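# Clear scrap and straighten jammed billets on feed ramp

## Task

Move both scrap pieces (the square block and the hexagonal slice) into the scrap tray; a piece may be released as soon as some part of it is over the tray's inside. Leave every billet lying straight across the ramp, side by side with no gaps, in a single row pressed against the stop. The result must hold without the robot: anything kept in place only by the robot does not count, and anything the robot is still touching at the end must not drop by more than roughly a fingernail's width once left alone. Nothing may be pushed or placed off the table.

## Robot and tools

ROBOT. Two 7-joint xArm7 arms, left_arm and right_arm, each with a two-finger parallel gripper. Base roots in the scene frame: left_arm at (-0.044, +0.347, +0.154) m, quat_wxyz (+0.933, -0.334, +0.116, +0.070); right_arm at (+0.018, -0.142, +0.154) m, quat_wxyz (+0.935, +0.325, +0.140, -0.004). Bases may be tilted; mounting plates and the shared metal frame behind the arms are fixed obstacles and count as part of the nearby arm for 'too close' messages.

FRAME. One scene frame for all reported poses: origin on the tabletop between the arms, +x out over the table, +z up, left_arm on the +y side. The names left/right do not refer to image sides. Gripper fingers point along the gripper's +z and close along its y. end_effector_position is the point between the pads when closed, about 2 cm short of the tips; closing pushes the tips roughly 10 mm further along +z. Reported hand position may be somewhat off, more so when reaching far.

JOINT ORDER per arm: waist (joint1), shoulder (joint2), upper arm roll (joint3), elbow (joint4), forearm roll (joint5), wrist pitch (joint6), wrist roll (joint7). Stated ranges in rad (URDF signs): waist -6.283 to 6.283, shoulder -2.059 to 2.094, upper arm roll -6.283 to 6.283, elbow -0.192 to 3.927, forearm roll -6.283 to 6.283, wrist pitch -1.693 to 3.142, wrist roll -6.283 to 6.283. Wrist pitch is sign-flipped in everything you send and read: its usable range in your numbers is -3.142 to 1.693. True limits may differ by 0.010 rad.

execute_actions(actions). actions is a list of up to 15 actions; each action is a list of up to 15 rows, one row per 1/30 s step; if fewer than 15 rows, the last row repeats. Every row is one flat list of 16 numbers in [-1, 1] covering both arms: left_arm's 7 joint numbers then its opening, then right_arm's 7 joint numbers then its opening. Joint numbers are offsets, not poses: scaled so 1.0 = 2.036 rad, measured from the joint angles at the start of that action (not from the previous row; for a call's first action, from the last reported angles). Opening is absolute: +1 fully open, -1 closed. An action asking any joint more than 0.010 rad past a range end is refused for both arms; a malformed action, or a bad first action, rejects the whole call. Joints driven past their real end stop there and the result notes 'joint sent to its limit'. An empty list just returns state and images.

move(target, speed, blocking). target is one 16-number row as above; its joint numbers are offsets from the Joint positions in the latest result that shows them, and the openings are absolute and sent immediately. All joints travel synchronised, so grippers follow curved paths; duration 0.5 to 10 s. speed (rad/s, 0.01 to 2, default 0.5) caps the joint with the longest travel. Paths do not avoid obstacles or the other arm; faster contact and targets deeper past contact push harder. blocking=false returns after 0.5 s while motion continues; other motions are refused until you see it finish (use wait or stop). The result adds a 'move:' line: outcome (done, off_target, moving, held, fault), limits=held or limits=none, and each arm's joint farthest from target.

wait(seconds): 0 to 10; arms keep their last command; returns early if a running move ends. stop(): brakes a running move; needs stopping room; fingers continue. zoom_image(camera, region): camera is cam_high, cam_left_wrist or cam_right_wrist; region [x0, y0, x1, y1] pixels, at most 504 by 504, origin top-left. read_manual(section): only "licences". finished_scene(scene): pass the current scene number; irreversible; reports success.

RESULTS. State line per arm: end-effector position (m), quat_wxyz, linear and angular velocity. Joint positions and Joint velocities list the 7 joints (rad, rad/s) then finger-pad gap (m; 0.084 open). Joint targets shows current drive targets. grip_measured is the measured opening on the command scale. Step readings list joint angles at some steps; HELD marks an arm whose command was held back. 'joint command not followed' means a clearance check altered targets.

MOTION LIMITS. Joint targets move at most 3.14 rad/s, stay within 0.623 rad of measured angles, and are scaled back if they would shift the gripper over 70 mm from its measured spot, so big changes take several actions.

GRIPPING. To hold, command an opening clearly below grip_measured; lower squeezes harder (about 24 N per pad limit). Fast closing can overpress. Objects may get brief tugs or pushes.

AVOID. Drops, slams, hard pushes, arm-to-arm contact, and knocking items off the table. Contact torque reaching the load limit (waist 46.5, shoulder 46.5, upper arm roll 27.9, elbow 27.9, forearm roll 27.9, wrist pitch 18.6, wrist roll 18.6 N m) triggers a fault: the arm backs off, pauses 10 s, and drops the rest of the call. Prolonged loads heat motors: MOTOR HOT from 65 °C, brakes at 80 °C (OVER-TEMPERATURE FAULT). Before finishing, release everything so pieces rest on their own.

CAMERAS: cam_high (fixed, overhead), cam_left_wrist, cam_right_wrist, each 896x504; calibration lines give K, distortion and T_world_to_cam, and results list changes.

Each tool is called by a JSON object that holds its "name" and its "arguments", one argument or row to a line.

## Session

{"name": "execute_actions", "arguments": {
  "actions": []
}}

Scene clock: 0.00 s.
left_arm: end_effector_position=(+0.3502, +0.1587, +0.2336) grip_measured=+1.00 end_effector_quat_wxyz=(+0.508, -0.442, +0.734, -0.092) end_effector_velocity=(+0.000, +0.000, +0.000) end_effector_angular_velocity=(-0.000, -0.000, +0.001) | right_arm: end_effector_position=(+0.3849, -0.5483, +0.3621) grip_measured=+1.00 end_effector_quat_wxyz=(-0.388, +0.612, +0.617, +0.306) end_effector_velocity=(-0.000, +0.000, +0.000) end_effector_angular_velocity=(-0.000, -0.000, +0.001)
Joint names: [waist, shoulder, upper arm roll, elbow, forearm roll, wrist pitch, wrist roll]
Joint positions: left_arm=[-1.167  0.871 -0.098  0.978  1.557 -1.639 -0.047  0.084] | right_arm=[ 0.01  -0.381 -0.579  1.58   0.176 -1.989 -2.147  0.084]
Joint velocities: left_arm=[ 0. -0.  0.  0. -0.  0.  0. -0.] | right_arm=[ 0.    -0.     0.001  0.    -0.001 -0.    -0.    -0.   ]
Joint targets: left_arm=[-1.167 0.871 -0.098 0.978 1.557 -1.639 -0.047] | right_arm=[0.010 -0.381 -0.579 1.580 0.176 -1.989 -2.147]

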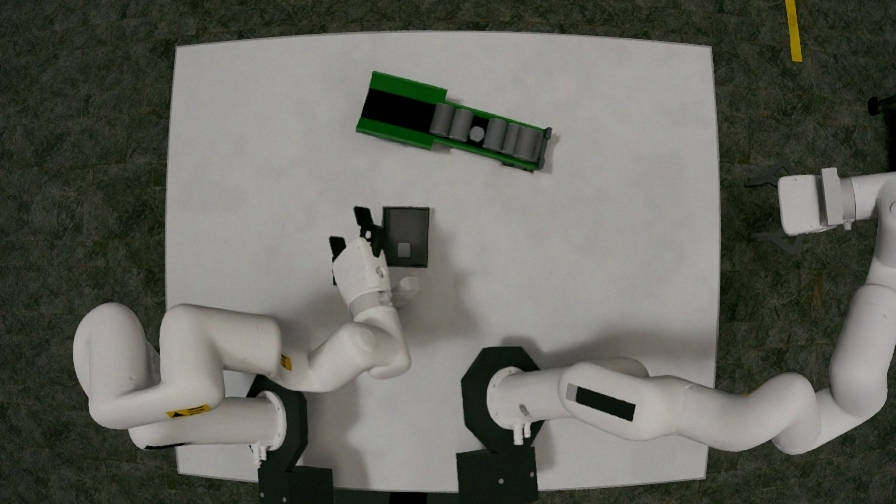

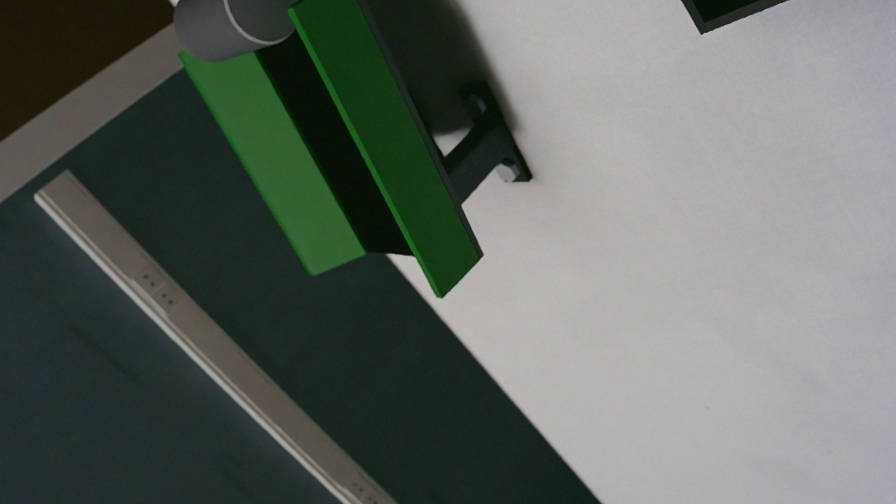

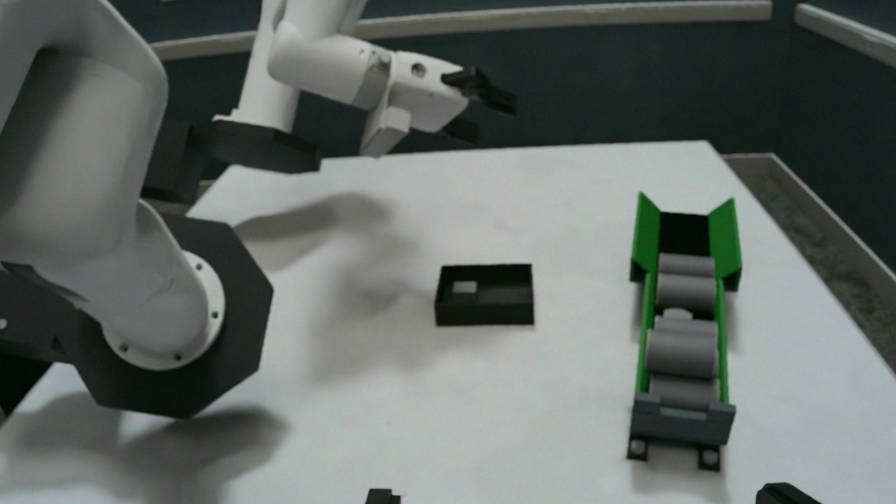

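{"name": "zoom_image", "arguments": {
  "camera": "cam_high",
  "region": [340, 60, 580, 195]
}}

{"name": "zoom_image", "arguments": {
  "camera": "cam_right_wrist",
  "region": [580, 180, 800, 480]
}}

Region (340, 60, 580, 195) of cam_high's 896x504 image, scaled by 2.100, with more detail than that image has; it fills the top 284 rows of this view, and the rest is white.

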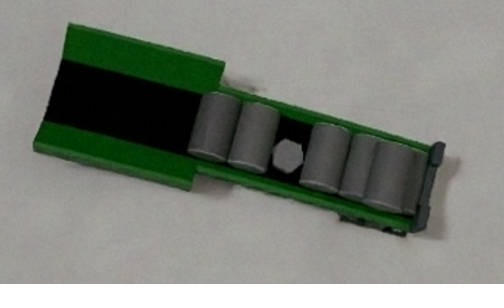

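Region (580, 180, 800, 480) of cam_right_wrist's 896x504 image, scaled by 1.680, with more detail than that image has; it fills the left 370 columns of this view, and the rest is white.

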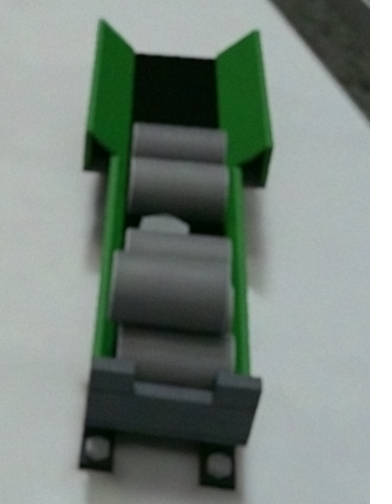

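{"name": "move", "arguments": {
  "target": [0,0,0,0,0,0,0,1,0.157,0.325,0.284,-0.21,-0.578,0.534,0.932,0.3],
  "speed": 1.0
}}

Scene clock: 60.47 s.
left_arm: end_effector_position=(+0.3502, +0.1587, +0.2336) grip_measured=+1.00 end_effector_quat_wxyz=(+0.508, -0.442, +0.734, -0.092) end_effector_velocity=(-0.000, +0.000, -0.000) end_effector_angular_velocity=(+0.000, +0.000, -0.000) | right_arm: end_effector_position=(+0.6139, -0.1532, +0.1702) grip_measured=+0.29 end_effector_quat_wxyz=(+0.028, +0.829, +0.554, +0.070) end_effector_velocity=(-0.001, +0.002, -0.001) end_effector_angular_velocity=(+0.001, +0.000, +0.003)
Joint names: [waist, shoulder, upper arm roll, elbow, forearm roll, wrist pitch, wrist roll]
Joint positions: left_arm=[-1.167  0.871 -0.098  0.978  1.557 -1.639 -0.047  0.084] | right_arm=[ 0.329  0.28  -0.001  1.153 -1.001 -0.903 -0.25   0.056]
Joint velocities: left_arm=[ 0.    -0.001  0.    -0.001  0.     0.    -0.    -0.   ] | right_arm=[ 0.001  0.003  0.001 -0.001 -0.001  0.001  0.003  0.   ]
Joint targets: left_arm=[-1.167 0.871 -0.098 0.978 1.557 -1.639 -0.047] | right_arm=[0.329 0.280 -0.001 1.153 -1.001 -0.902 -0.250]
move: done; limits=none; left_arm: farthest joint: the waist, 0.000 radians from its target (0.000 radians at the start); right_arm: farthest joint: the shoulder, 0.001 radians from its target (0.662 radians at the start)
camera_calibration (this result's frames):
cam_left_wrist: T_world_to_cam=[[-0.555408, 0.60174, -0.573961, 0.267451], [0.106271, 0.735908, 0.668689, -0.244368], [0.82476, 0.3104, -0.472676, -0.0949812], [0, 0, 0, 1]] pos_world=[0.25285, 0.0483791, 0.272018]
cam_right_wrist: T_world_to_cam=[[0.915616, -0.378484, 0.135636, -0.614592], [-0.368676, -0.924965, -0.0922958, 0.170317], [0.160391, 0.0345018, -0.98645, 0.212231], [0, 0, 0, 1]] pos_world=[0.591482, -0.0823982, 0.308436]

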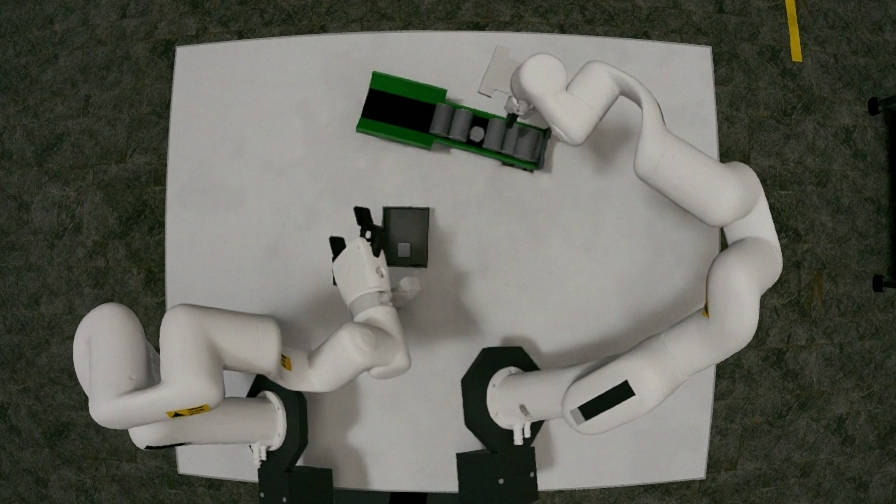

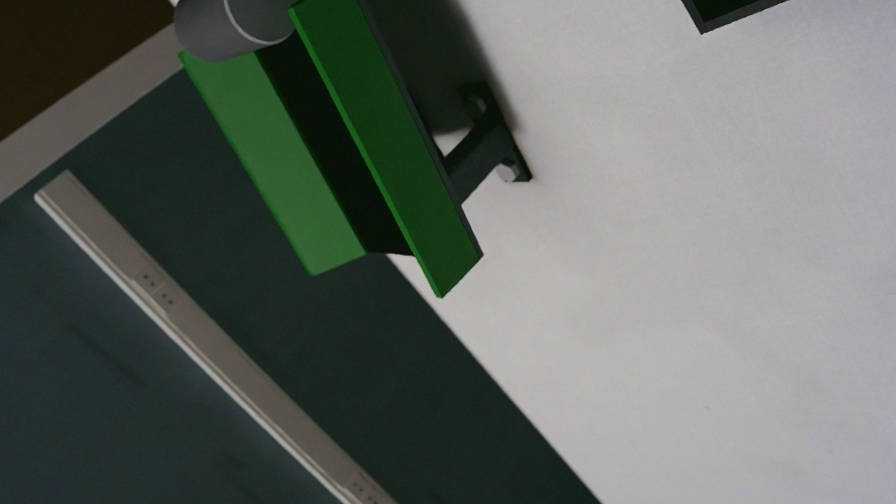

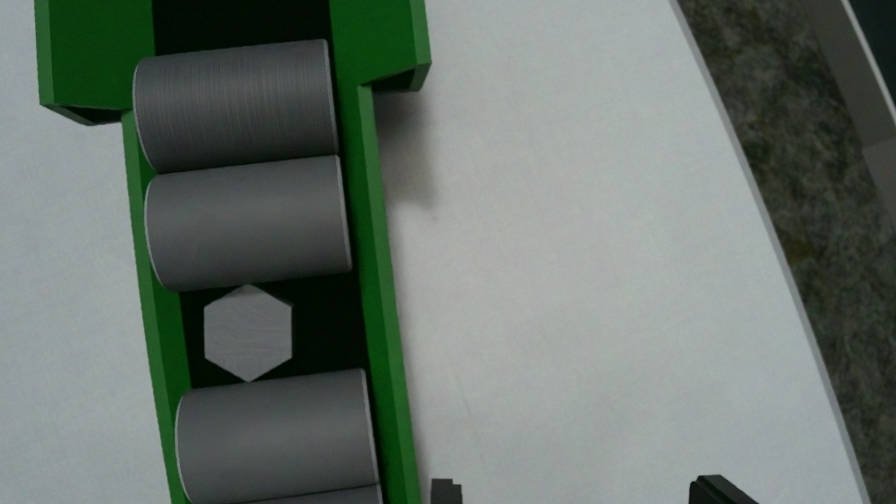

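{"name": "move", "arguments": {
  "target": [0,0,0,0,0,0,0,1,0.058,0.078,0,0.02,0.053,-0.054,-0.015,0.3]
}}

Scene clock: 77.83 s.
left_arm: end_effector_position=(+0.3502, +0.1587, +0.2336) grip_measured=+1.00 end_effector_quat_wxyz=(+0.508, -0.442, +0.734, -0.092) end_effector_velocity=(+0.000, -0.000, +0.001) end_effector_angular_velocity=(-0.002, -0.000, -0.000) | right_arm: end_effector_position=(+0.5591, -0.0758, +0.1489) grip_measured=+0.29 end_effector_quat_wxyz=(+0.000, +0.792, +0.610, -0.000) end_effector_velocity=(-0.002, +0.002, -0.000) end_effector_angular_velocity=(-0.002, +0.003, +0.005)
Joint names: [waist, shoulder, upper arm roll, elbow, forearm roll, wrist pitch, wrist roll]
Joint positions: left_arm=[-1.167  0.871 -0.098  0.978  1.557 -1.639 -0.047  0.084] | right_arm=[ 0.447  0.438 -0.001  1.194 -0.893 -1.012 -0.281  0.056]
Joint velocities: left_arm=[-0.    -0.001 -0.     0.001 -0.     0.001  0.    -0.   ] | right_arm=[ 0.002  0.003  0.001 -0.     0.001 -0.003 -0.     0.   ]
Joint targets: left_arm=[-1.167 0.871 -0.098 0.978 1.557 -1.639 -0.047] | right_arm=[0.447 0.439 -0.001 1.193 -0.893 -1.012 -0.281]
move: done; limits=none; left_arm: farthest joint: the waist, 0.000 radians from its target (0.000 radians at the start); right_arm: farthest joint: the shoulder, 0.001 radians from its target (0.158 radians at the start)
camera_calibration (this result's frames):
cam_left_wrist: T_world_to_cam=[[-0.555408, 0.60174, -0.573961, 0.267451], [0.10627, 0.735908, 0.668689, -0.244368], [0.82476, 0.3104, -0.472677, -0.0949812], [0, 0, 0, 1]] pos_world=[0.25285, 0.0483791, 0.272018]
cam_right_wrist: T_world_to_cam=[[0.968446, -0.24898, 0.0110097, -0.533371], [-0.248905, -0.968497, -0.00769371, 0.136828], [0.0125784, 0.00471057, -0.99991, 0.279805], [0, 0, 0, 1]] pos_world=[0.547078, -0.0015993, 0.286705]

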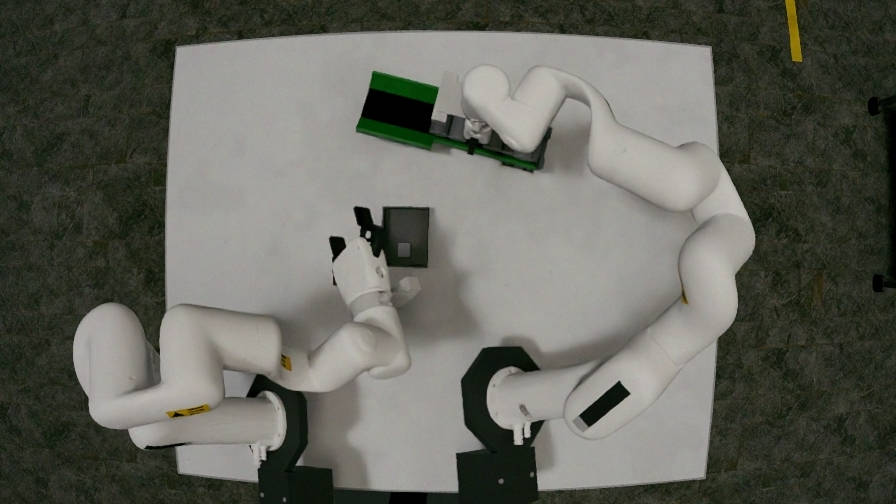

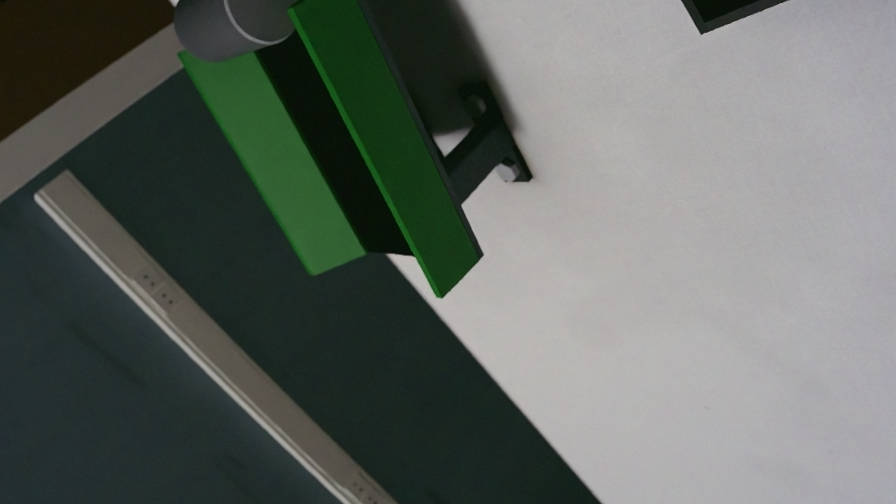

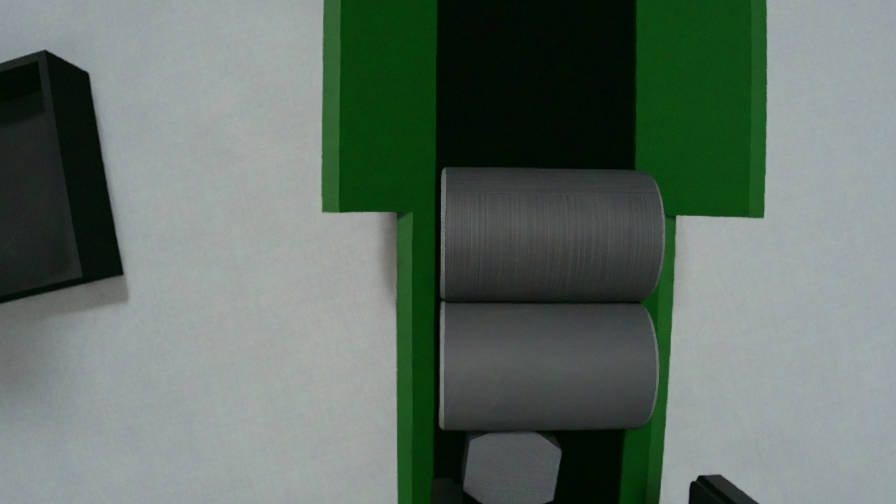

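{"name": "move", "arguments": {
  "target": [0,0,0,0,0,0,0,1,-0.034,0.029,0,-0.012,-0.045,0.043,0.037,0.0],
  "speed": 0.15
}}

Scene clock: 96.23 s.
left_arm: end_effector_position=(+0.3502, +0.1587, +0.2336) grip_measured=+1.00 end_effector_quat_wxyz=(+0.508, -0.442, +0.734, -0.092) end_effector_velocity=(-0.000, +0.000, -0.000) end_effector_angular_velocity=(+0.000, +0.001, -0.001) | right_arm: end_effector_position=(+0.5554, -0.0768, +0.1028) grip_measured=-0.01 end_effector_quat_wxyz=(+0.004, +0.798, +0.602, +0.003) end_effector_velocity=(-0.001, -0.000, -0.002) end_effector_angular_velocity=(-0.001, +0.001, -0.000)
Joint names: [waist, shoulder, upper arm roll, elbow, forearm roll, wrist pitch, wrist roll]
Joint positions: left_arm=[-1.167  0.871 -0.098  0.978  1.557 -1.639 -0.047  0.084] | right_arm=[ 0.378  0.497 -0.001  1.169 -0.984 -0.925 -0.206  0.044]
Joint velocities: left_arm=[ 0.    -0.     0.    -0.001  0.     0.001 -0.     0.   ] | right_arm=[-0.002  0.002 -0.001 -0.001 -0.002  0.001  0.002  0.   ]
Joint targets: left_arm=[-1.167 0.871 -0.098 0.978 1.557 -1.639 -0.047] | right_arm=[0.378 0.497 -0.001 1.169 -0.985 -0.925 -0.206]
move: done; limits=none; left_arm: farthest joint: the waist, 0.000 radians from its target (0.000 radians at the start); right_arm: farthest joint: the waist, 0.000 radians from its target (0.069 radians at the start)
camera_calibration (this result's frames):
cam_left_wrist: T_world_to_cam=[[-0.555408, 0.60174, -0.573961, 0.267451], [0.106271, 0.735908, 0.668689, -0.244368], [0.82476, 0.3104, -0.472677, -0.0949812], [0, 0, 0, 1]] pos_world=[0.25285, 0.048379, 0.272018]
cam_right_wrist: T_world_to_cam=[[0.96327, -0.267708, 0.021049, -0.529091], [-0.267599, -0.963498, -0.00790293, 0.145401], [0.0223964, 0.00197997, -0.999747, 0.22804], [0, 0, 0, 1]] pos_world=[0.54346, -0.002, 0.240269]

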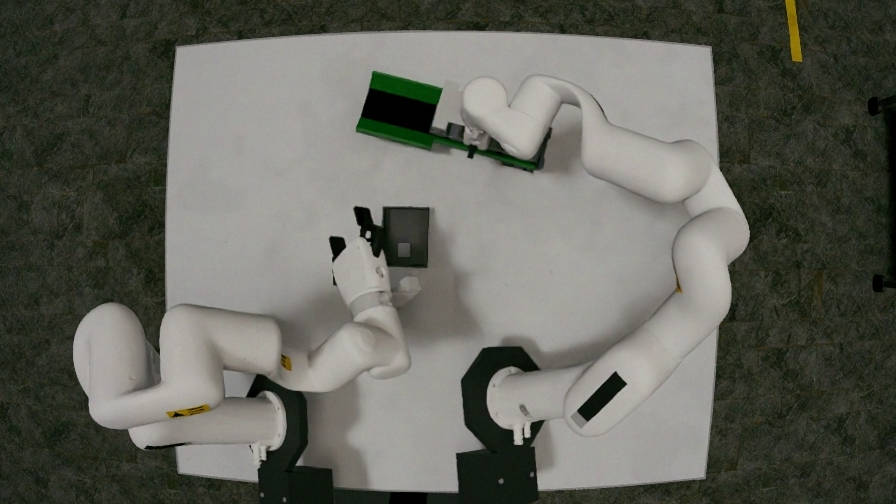

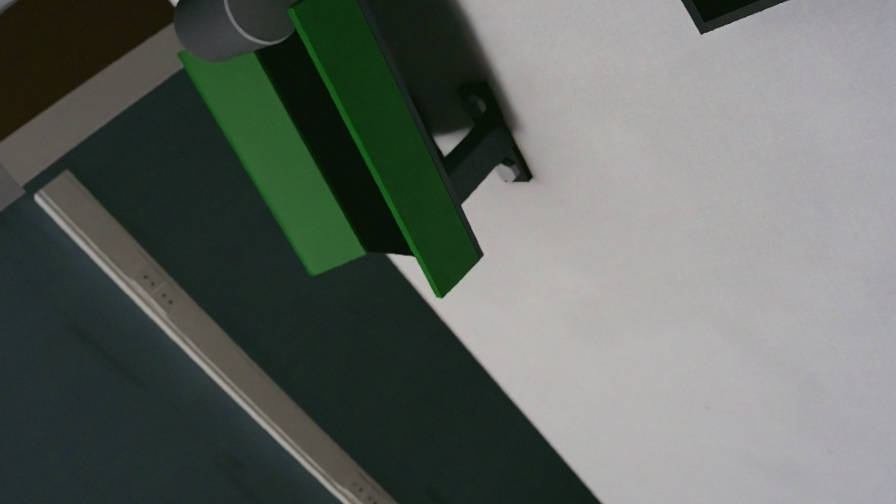

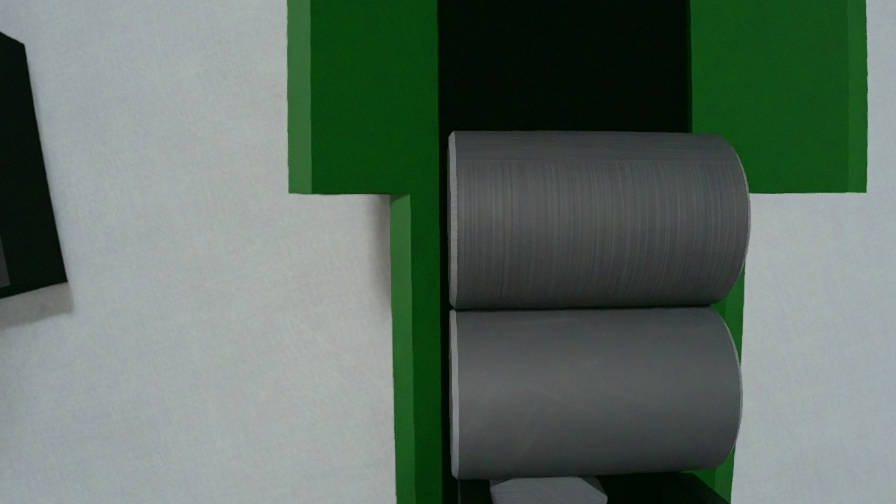

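Looks straddled. Lower another ~1.2cm and close.

{"name": "move", "arguments": {
  "target": [0,0,0,0,0,0,0,1,-0.008,0.007,0,-0.003,-0.011,0.011,0.009,0.0],
  "speed": 0.1
}}

{"name": "move", "arguments": {
  "target": [0,0,0,0,0,0,0,1,0,0,0,0,0,0,0,-1]
}}

Scene clock: 101.33 s.
left_arm: end_effector_position=(+0.3502, +0.1587, +0.2336) grip_measured=+1.00 end_effector_quat_wxyz=(+0.508, -0.442, +0.734, -0.092) end_effector_velocity=(-0.000, +0.000, -0.000) end_effector_angular_velocity=(+0.001, +0.000, -0.001) | right_arm: end_effector_position=(+0.5535, -0.0761, +0.0923) grip_measured=-0.01 end_effector_quat_wxyz=(+0.004, +0.799, +0.601, +0.005) end_effector_velocity=(+0.000, -0.001, -0.001) end_effector_angular_velocity=(-0.001, -0.000, -0.001)
Joint names: [waist, shoulder, upper arm roll, elbow, forearm roll, wrist pitch, wrist roll]
Joint positions: left_arm=[-1.167  0.871 -0.098  0.978  1.557 -1.639 -0.047  0.084] | right_arm=[ 0.362  0.511 -0.001  1.163 -1.006 -0.902 -0.188  0.044]
Joint velocities: left_arm=[-0.    -0.    -0.    -0.001 -0.    -0.     0.    -0.   ] | right_arm=[-0.002  0.001 -0.    -0.    -0.003  0.001  0.002 -0.   ]
Joint targets: left_arm=[-1.167 0.871 -0.098 0.978 1.557 -1.639 -0.047] | right_arm=[0.362 0.511 -0.001 1.163 -1.007 -0.902 -0.187]
move: done; limits=none; left_arm: farthest joint: the waist, 0.000 radians from its target (0.000 radians at the start); right_arm: farthest joint: the waist, 0.001 radians from its target (0.016 radians at the start)
camera_calibration (this result's frames):
cam_left_wrist: T_world_to_cam=[[-0.555408, 0.601739, -0.573961, 0.267451], [0.10627, 0.735908, 0.668689, -0.244368], [0.82476, 0.3104, -0.472677, -0.0949811], [0, 0, 0, 1]] pos_world=[0.25285, 0.048379, 0.272018]
cam_right_wrist: T_world_to_cam=[[0.962444, -0.270559, 0.0223386, -0.526778], [-0.270367, -0.962691, -0.0112521, 0.147361], [0.0245495, 0.0047899, -0.999687, 0.21659], [0, 0, 0, 1]] pos_world=[0.541519, -0.00169858, 0.229948]

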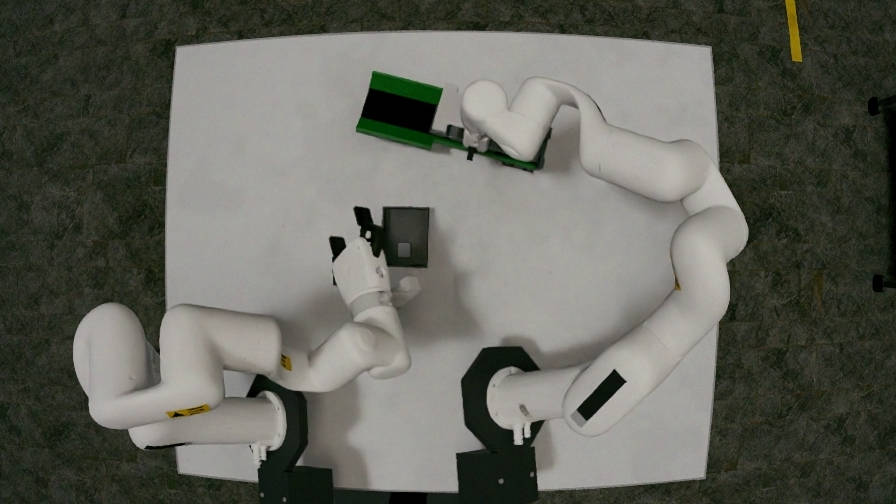

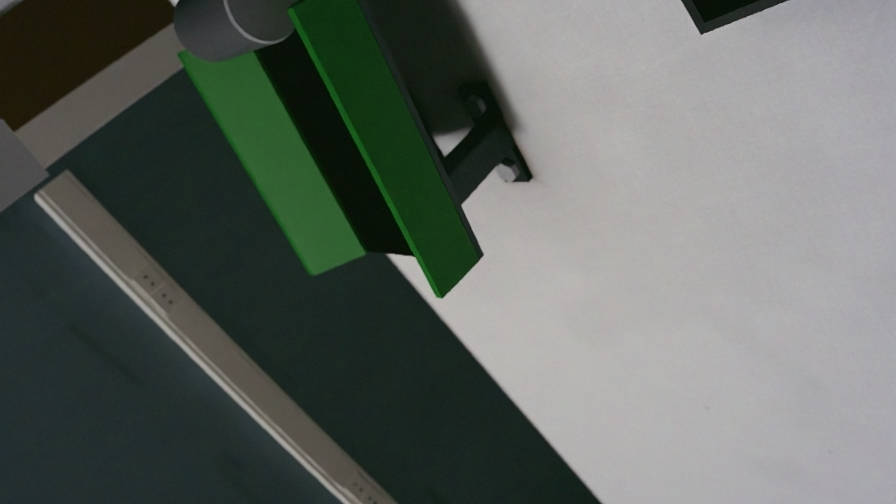

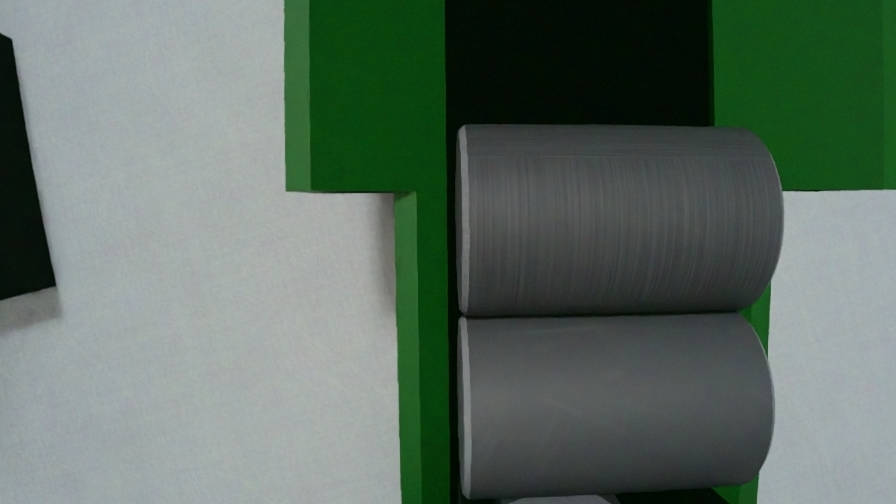

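Scene clock: 101.83 s.
left_arm: end_effector_position=(+0.3502, +0.1587, +0.2336) grip_measured=+1.00 end_effector_quat_wxyz=(+0.508, -0.442, +0.734, -0.092) end_effector_velocity=(+0.000, -0.000, +0.000) end_effector_angular_velocity=(-0.001, +0.000, -0.000) | right_arm: end_effector_position=(+0.5535, -0.0762, +0.0921) grip_measured=-0.33 end_effector_quat_wxyz=(+0.004, +0.799, +0.601, +0.004) end_effector_velocity=(+0.000, +0.000, +0.000) end_effector_angular_velocity=(+0.000, -0.000, +0.000)
Joint names: [waist, shoulder, upper arm roll, elbow, forearm roll, wrist pitch, wrist roll]
Joint positions: left_arm=[-1.167  0.871 -0.098  0.978  1.557 -1.639 -0.047  0.084] | right_arm=[ 0.362  0.511 -0.001  1.164 -1.007 -0.902 -0.188  0.03 ]
Joint velocities: left_arm=[-0.    -0.    -0.     0.001  0.     0.001  0.    -0.   ] | right_arm=[ 0.    -0.     0.001  0.     0.    -0.001 -0.     0.   ]
Joint targets: left_arm=[-1.167 0.871 -0.098 0.978 1.557 -1.639 -0.047] | right_arm=[0.362 0.511 -0.001 1.163 -1.006 -0.902 -0.188]
move: done; limits=none; left_arm: farthest joint: the waist, 0.000 radians from its target (0.000 radians at the start); right_arm: farthest joint: the elbow, 0.001 radians from its target (0.000 radians at the start)
camera_calibration (this result's frames):
cam_left_wrist: T_world_to_cam=[[-0.555408, 0.60174, -0.573961, 0.267451], [0.106271, 0.735908, 0.668689, -0.244368], [0.82476, 0.3104, -0.472677, -0.0949811], [0, 0, 0, 1]] pos_world=[0.25285, 0.048379, 0.272018]
cam_right_wrist: T_world_to_cam=[[0.962395, -0.270741, 0.0222353, -0.526804], [-0.270555, -0.962641, -0.0110363, 0.14732], [0.0243926, 0.00460543, -0.999692, 0.216502], [0, 0, 0, 1]] pos_world=[0.54157, -0.00180786, 0.229775]

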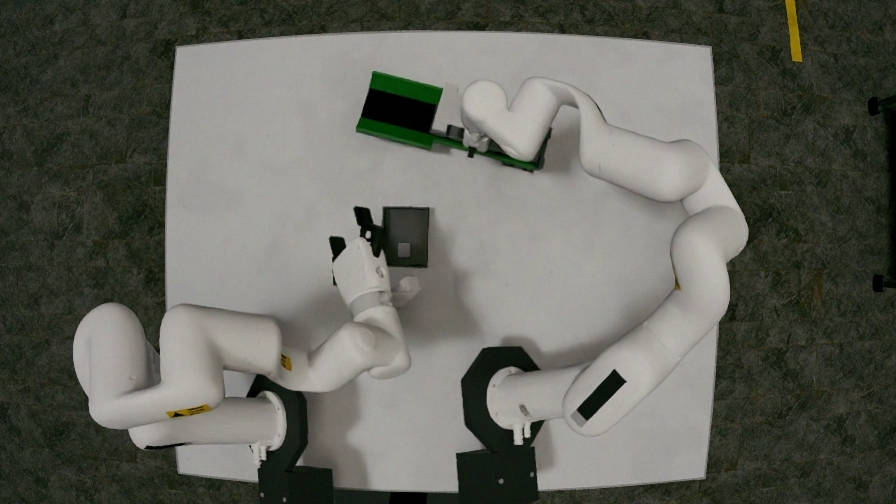

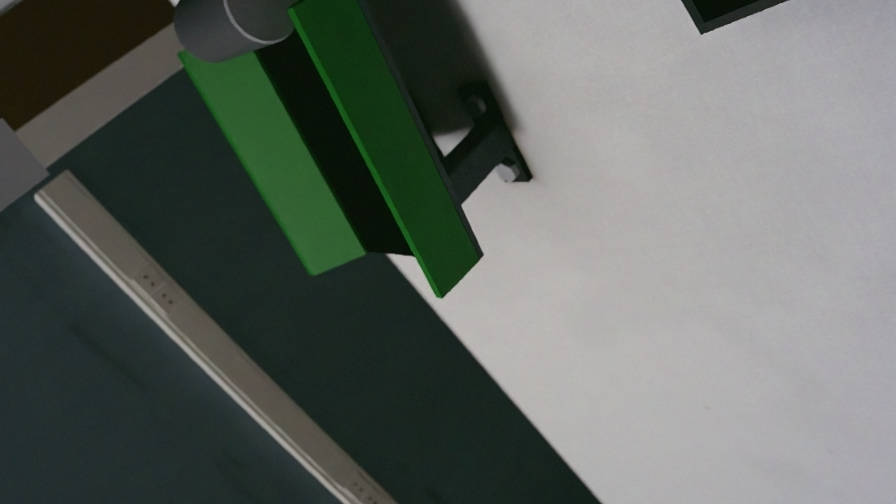

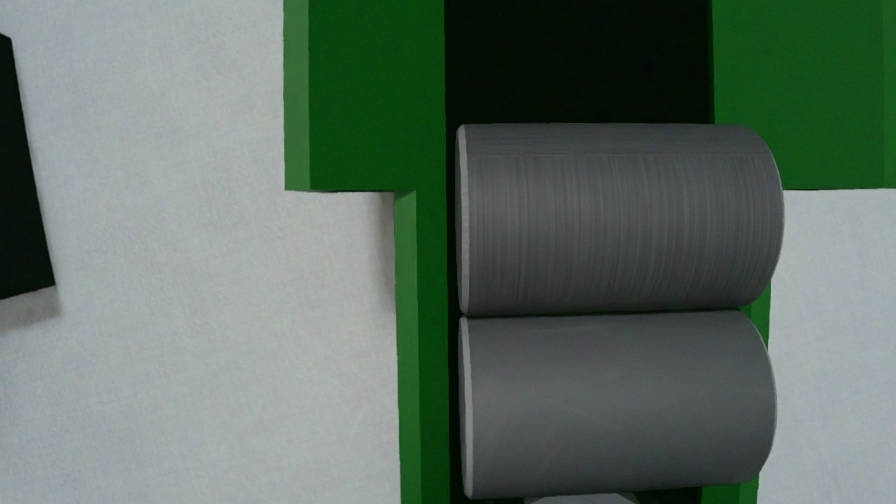

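{"name": "move", "arguments": {
  "target": [0.2,-0.3,0,0,0,0,0,1,0.063,-0.054,0,0.022,0.084,-0.081,-0.068,-1]
}}

Scene clock: 121.97 s.
left_arm: end_effector_position=(+0.5065, +0.4195, +0.3356) grip_measured=+1.00 end_effector_quat_wxyz=(+0.444, -0.727, +0.521, -0.060) end_effector_velocity=(+0.000, +0.003, +0.000) end_effector_angular_velocity=(-0.000, +0.000, +0.005) | right_arm: end_effector_position=(+0.5577, -0.0741, +0.1786) grip_measured=-0.33 end_effector_quat_wxyz=(-0.006, +0.788, +0.616, -0.001) end_effector_velocity=(+0.000, +0.000, +0.001) end_effector_angular_velocity=(+0.000, -0.000, +0.001)
Joint names: [waist, shoulder, upper arm roll, elbow, forearm roll, wrist pitch, wrist roll]
Joint positions: left_arm=[-0.76   0.261 -0.099  0.978  1.557 -1.638 -0.047  0.084] | right_arm=[ 0.49   0.401 -0.001  1.208 -0.836 -1.067 -0.326  0.03 ]
Joint velocities: left_arm=[ 0.002 -0.003  0.001 -0.     0.    -0.     0.     0.   ] | right_arm=[ 0.001 -0.     0.001  0.001  0.001 -0.001 -0.001  0.   ]
Joint targets: left_arm=[-0.760 0.260 -0.098 0.978 1.557 -1.639 -0.047] | right_arm=[0.490 0.401 -0.001 1.208 -0.836 -1.067 -0.326]
move: done; limits=none; left_arm: farthest joint: the waist, 0.001 radians from its target (0.407 radians at the start); right_arm: farthest joint: the elbow, 0.001 radians from its target (0.045 radians at the start)
camera_calibration (this result's frames):
cam_left_wrist: T_world_to_cam=[[-0.710152, -0.0538351, -0.701987, 0.652252], [-0.437685, 0.814744, 0.380294, -0.181886], [0.551467, 0.577316, -0.602155, -0.186627], [0, 0, 0, 1]] pos_world=[0.486508, 0.291047, 0.414664]
cam_right_wrist: T_world_to_cam=[[0.972175, -0.234254, -0.000721139, -0.530766], [-0.234242, -0.972079, -0.01391, 0.131056], [0.00255746, 0.0136918, -0.999903, 0.315727], [0, 0, 0, 1]] pos_world=[0.545889, -0.00126058, 0.317136]

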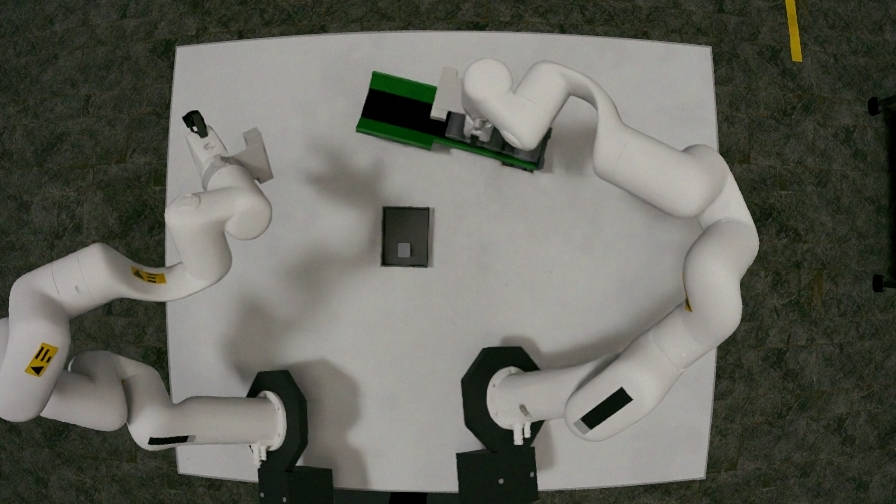

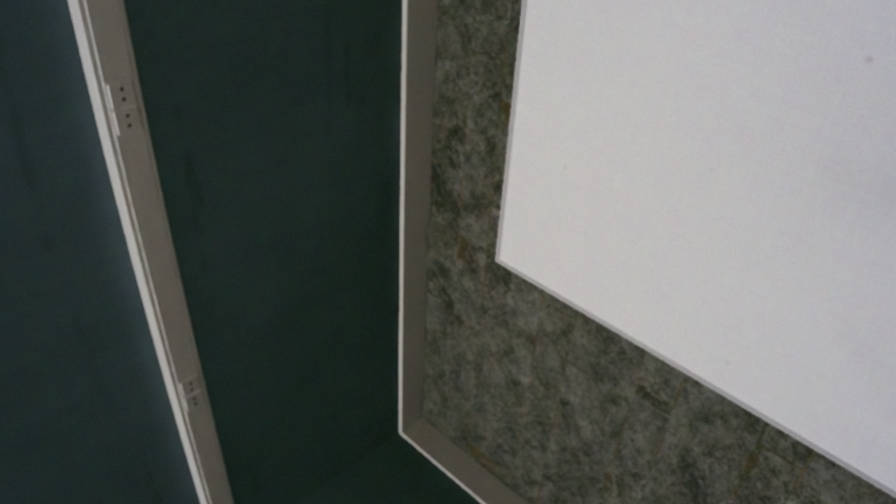

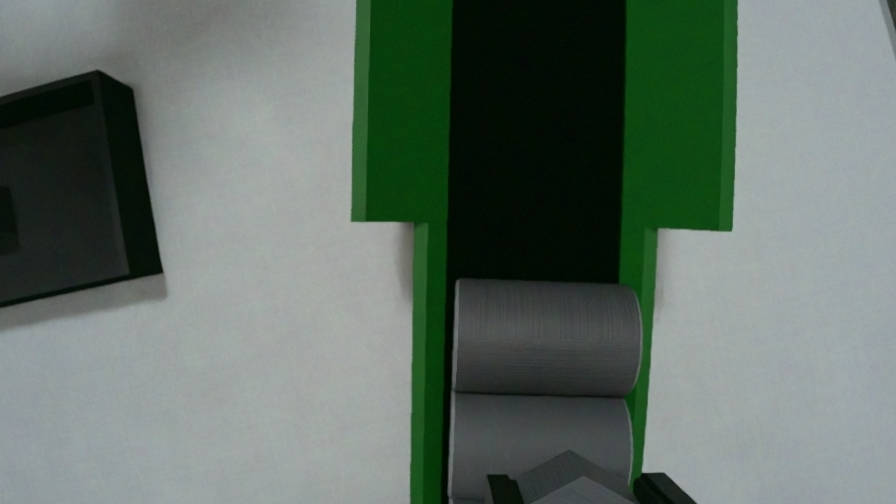

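Disp to tray: [.255,.244,0,-.223,-.105,.183,0]/2.036.

{"name": "move", "arguments": {
  "target": [0,0,0,0,0,0,0,1,0.125,0.12,0,-0.11,-0.052,0.09,0,-1]
}}

Scene clock: 127.97 s.
left_arm: end_effector_position=(+0.5065, +0.4195, +0.3356) grip_measured=+1.00 end_effector_quat_wxyz=(+0.444, -0.727, +0.521, -0.060) end_effector_velocity=(-0.000, +0.000, +0.000) end_effector_angular_velocity=(+0.000, -0.000, +0.001) | right_arm: end_effector_position=(+0.3774, +0.0695, +0.1195) grip_measured=-0.33 end_effector_quat_wxyz=(+0.000, +0.591, +0.807, -0.001) end_effector_velocity=(-0.003, +0.001, -0.001) end_effector_angular_velocity=(-0.002, +0.000, +0.008)
Joint names: [waist, shoulder, upper arm roll, elbow, forearm roll, wrist pitch, wrist roll]
Joint positions: left_arm=[-0.76   0.261 -0.099  0.978  1.557 -1.638 -0.047  0.084] | right_arm=[ 0.744  0.645 -0.001  0.985 -0.941 -0.884 -0.326  0.03 ]
Joint velocities: left_arm=[-0. -0.  0. -0.  0. -0. -0. -0.] | right_arm=[ 0.003  0.003  0.002 -0.003 -0.002 -0.001  0.    -0.   ]
Joint targets: left_arm=[-0.760 0.261 -0.099 0.978 1.557 -1.638 -0.047] | right_arm=[0.745 0.646 -0.001 0.984 -0.941 -0.884 -0.326]
move: done; limits=none; left_arm: farthest joint: the waist, 0.000 radians from its target (0.000 radians at the start); right_arm: farthest joint: the elbow, 0.001 radians from its target (0.224 radians at the start)
camera_calibration (this result's frames):
cam_left_wrist: T_world_to_cam=[[-0.710152, -0.0538359, -0.701987, 0.652252], [-0.437686, 0.814744, 0.380294, -0.181886], [0.551466, 0.577316, -0.602155, -0.186628], [0, 0, 0, 1]] pos_world=[0.486508, 0.291048, 0.414664]
cam_right_wrist: T_world_to_cam=[[0.951171, 0.308503, 0.0100114, -0.353063], [0.308573, -0.951179, -0.00634138, 0.0203174], [0.00756632, 0.00912099, -0.99993, 0.253534], [0, 0, 0, 1]] pos_world=[0.327635, 0.125934, 0.25718]

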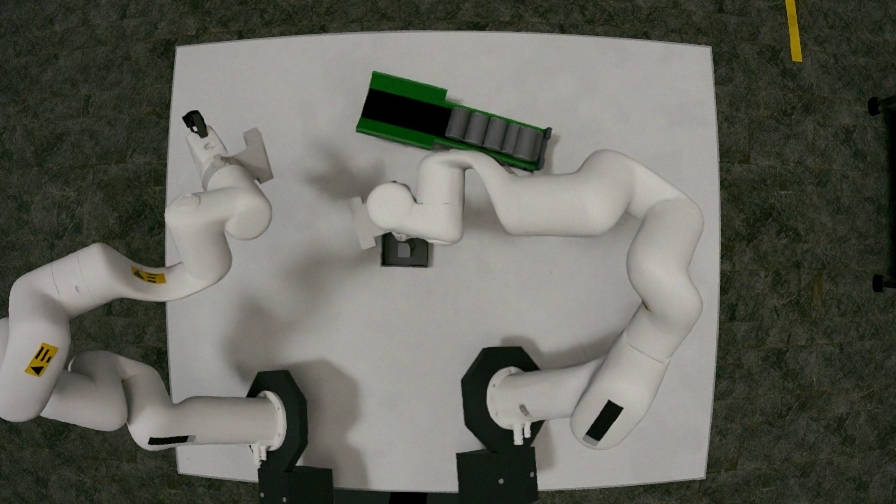

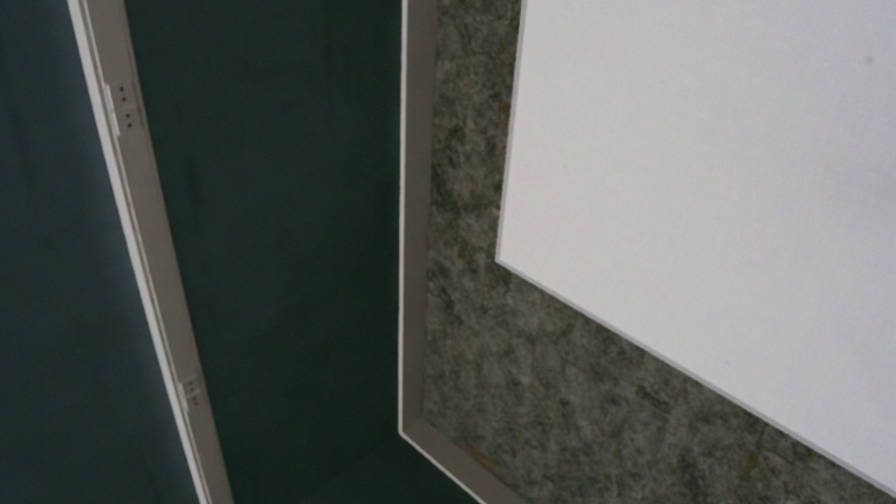

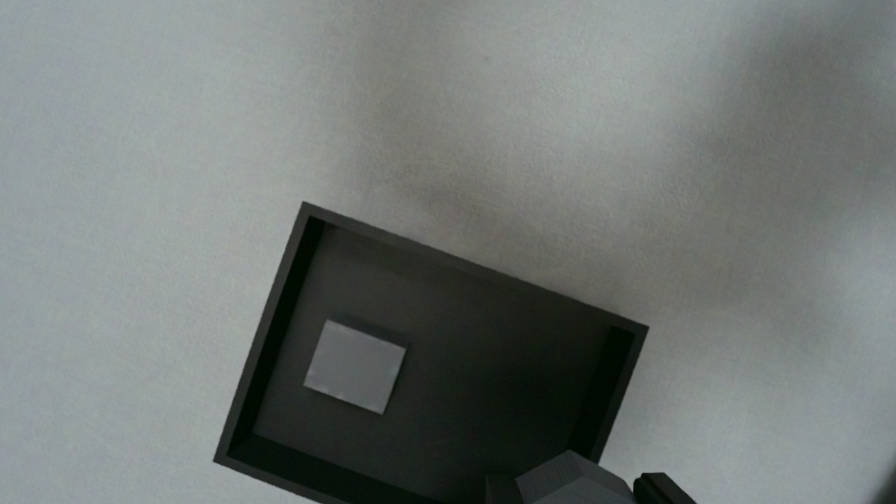

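{"name": "move", "arguments": {
  "target": [0,0,0,0,0,0,0,1,-0.04,0.04,0,-0.016,-0.055,0.056,0,-1],
  "speed": 0.3
}}

Scene clock: 132.93 s.
left_arm: end_effector_position=(+0.5065, +0.4195, +0.3356) grip_measured=+1.00 end_effector_quat_wxyz=(+0.444, -0.727, +0.521, -0.060) end_effector_velocity=(-0.000, -0.000, -0.001) end_effector_angular_velocity=(+0.002, +0.001, -0.001) | right_arm: end_effector_position=(+0.3556, +0.0718, +0.0702) grip_measured=-0.33 end_effector_quat_wxyz=(-0.022, +0.556, +0.831, +0.004) end_effector_velocity=(-0.001, +0.000, -0.001) end_effector_angular_velocity=(+0.001, +0.002, +0.002)
Joint names: [waist, shoulder, upper arm roll, elbow, forearm roll, wrist pitch, wrist roll]
Joint positions: left_arm=[-0.76   0.261 -0.099  0.978  1.557 -1.638 -0.047  0.084] | right_arm=[ 0.663  0.726 -0.001  0.952 -1.053 -0.77  -0.326  0.03 ]
Joint velocities: left_arm=[-0.     0.001  0.    -0.001 -0.    -0.     0.    -0.   ] | right_arm=[-0.002  0.002  0.001 -0.001 -0.001  0.002  0.     0.   ]
Joint targets: left_arm=[-0.760 0.261 -0.099 0.978 1.557 -1.638 -0.047] | right_arm=[0.663 0.727 -0.001 0.952 -1.053 -0.770 -0.326]
move: done; limits=none; left_arm: farthest joint: the waist, 0.000 radians from its target (0.000 radians at the start); right_arm: farthest joint: the waist, 0.001 radians from its target (0.082 radians at the start)
camera_calibration (this result's frames):
cam_left_wrist: T_world_to_cam=[[-0.710152, -0.053836, -0.701987, 0.652252], [-0.437686, 0.814744, 0.380294, -0.181886], [0.551466, 0.577316, -0.602155, -0.186628], [0, 0, 0, 1]] pos_world=[0.486508, 0.291048, 0.414664]
cam_right_wrist: T_world_to_cam=[[0.922036, 0.387037, -0.00713699, -0.326589], [0.386266, -0.921098, -0.0487582, 0.00211592], [-0.0254451, 0.0422, -0.998785, 0.213664], [0, 0, 0, 1]] pos_world=[0.305747, 0.119335, 0.211177]

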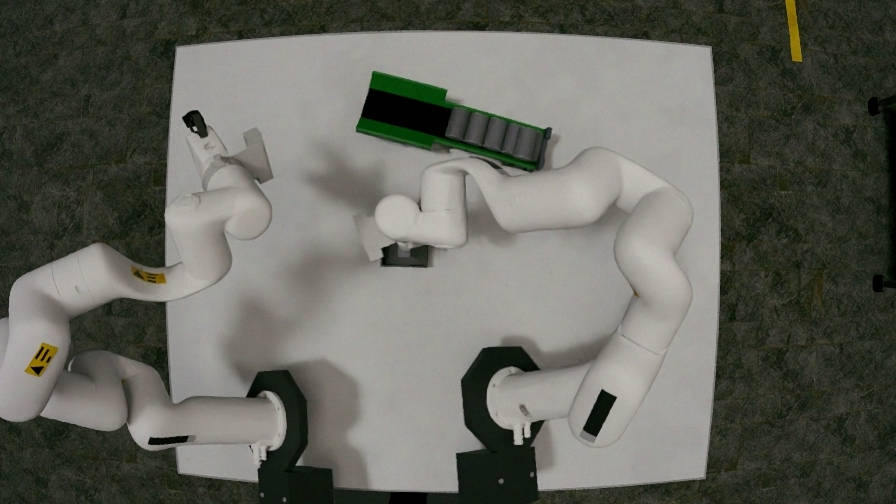

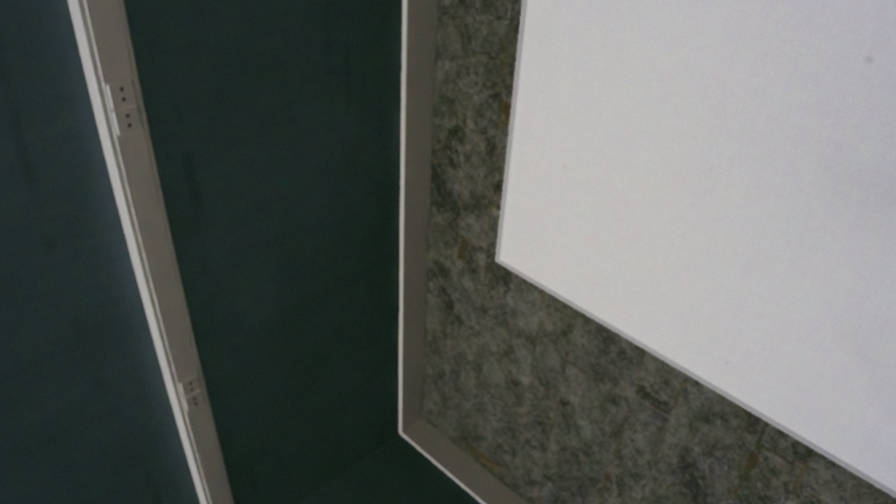

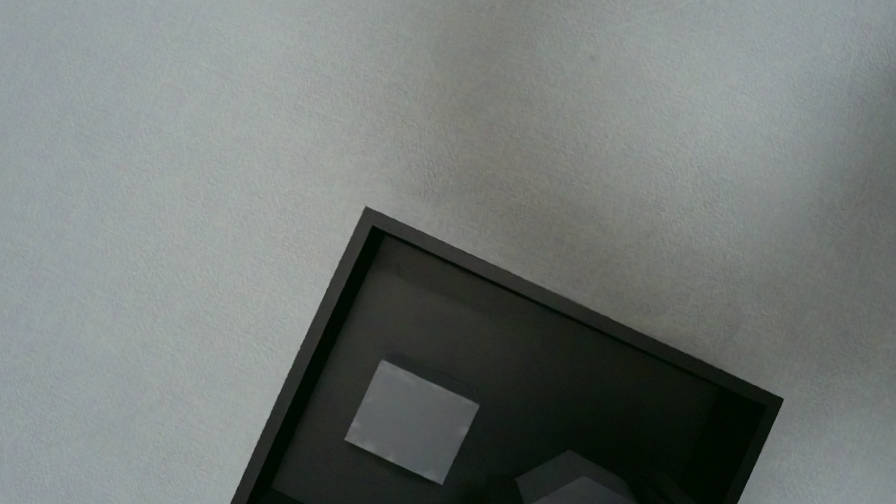

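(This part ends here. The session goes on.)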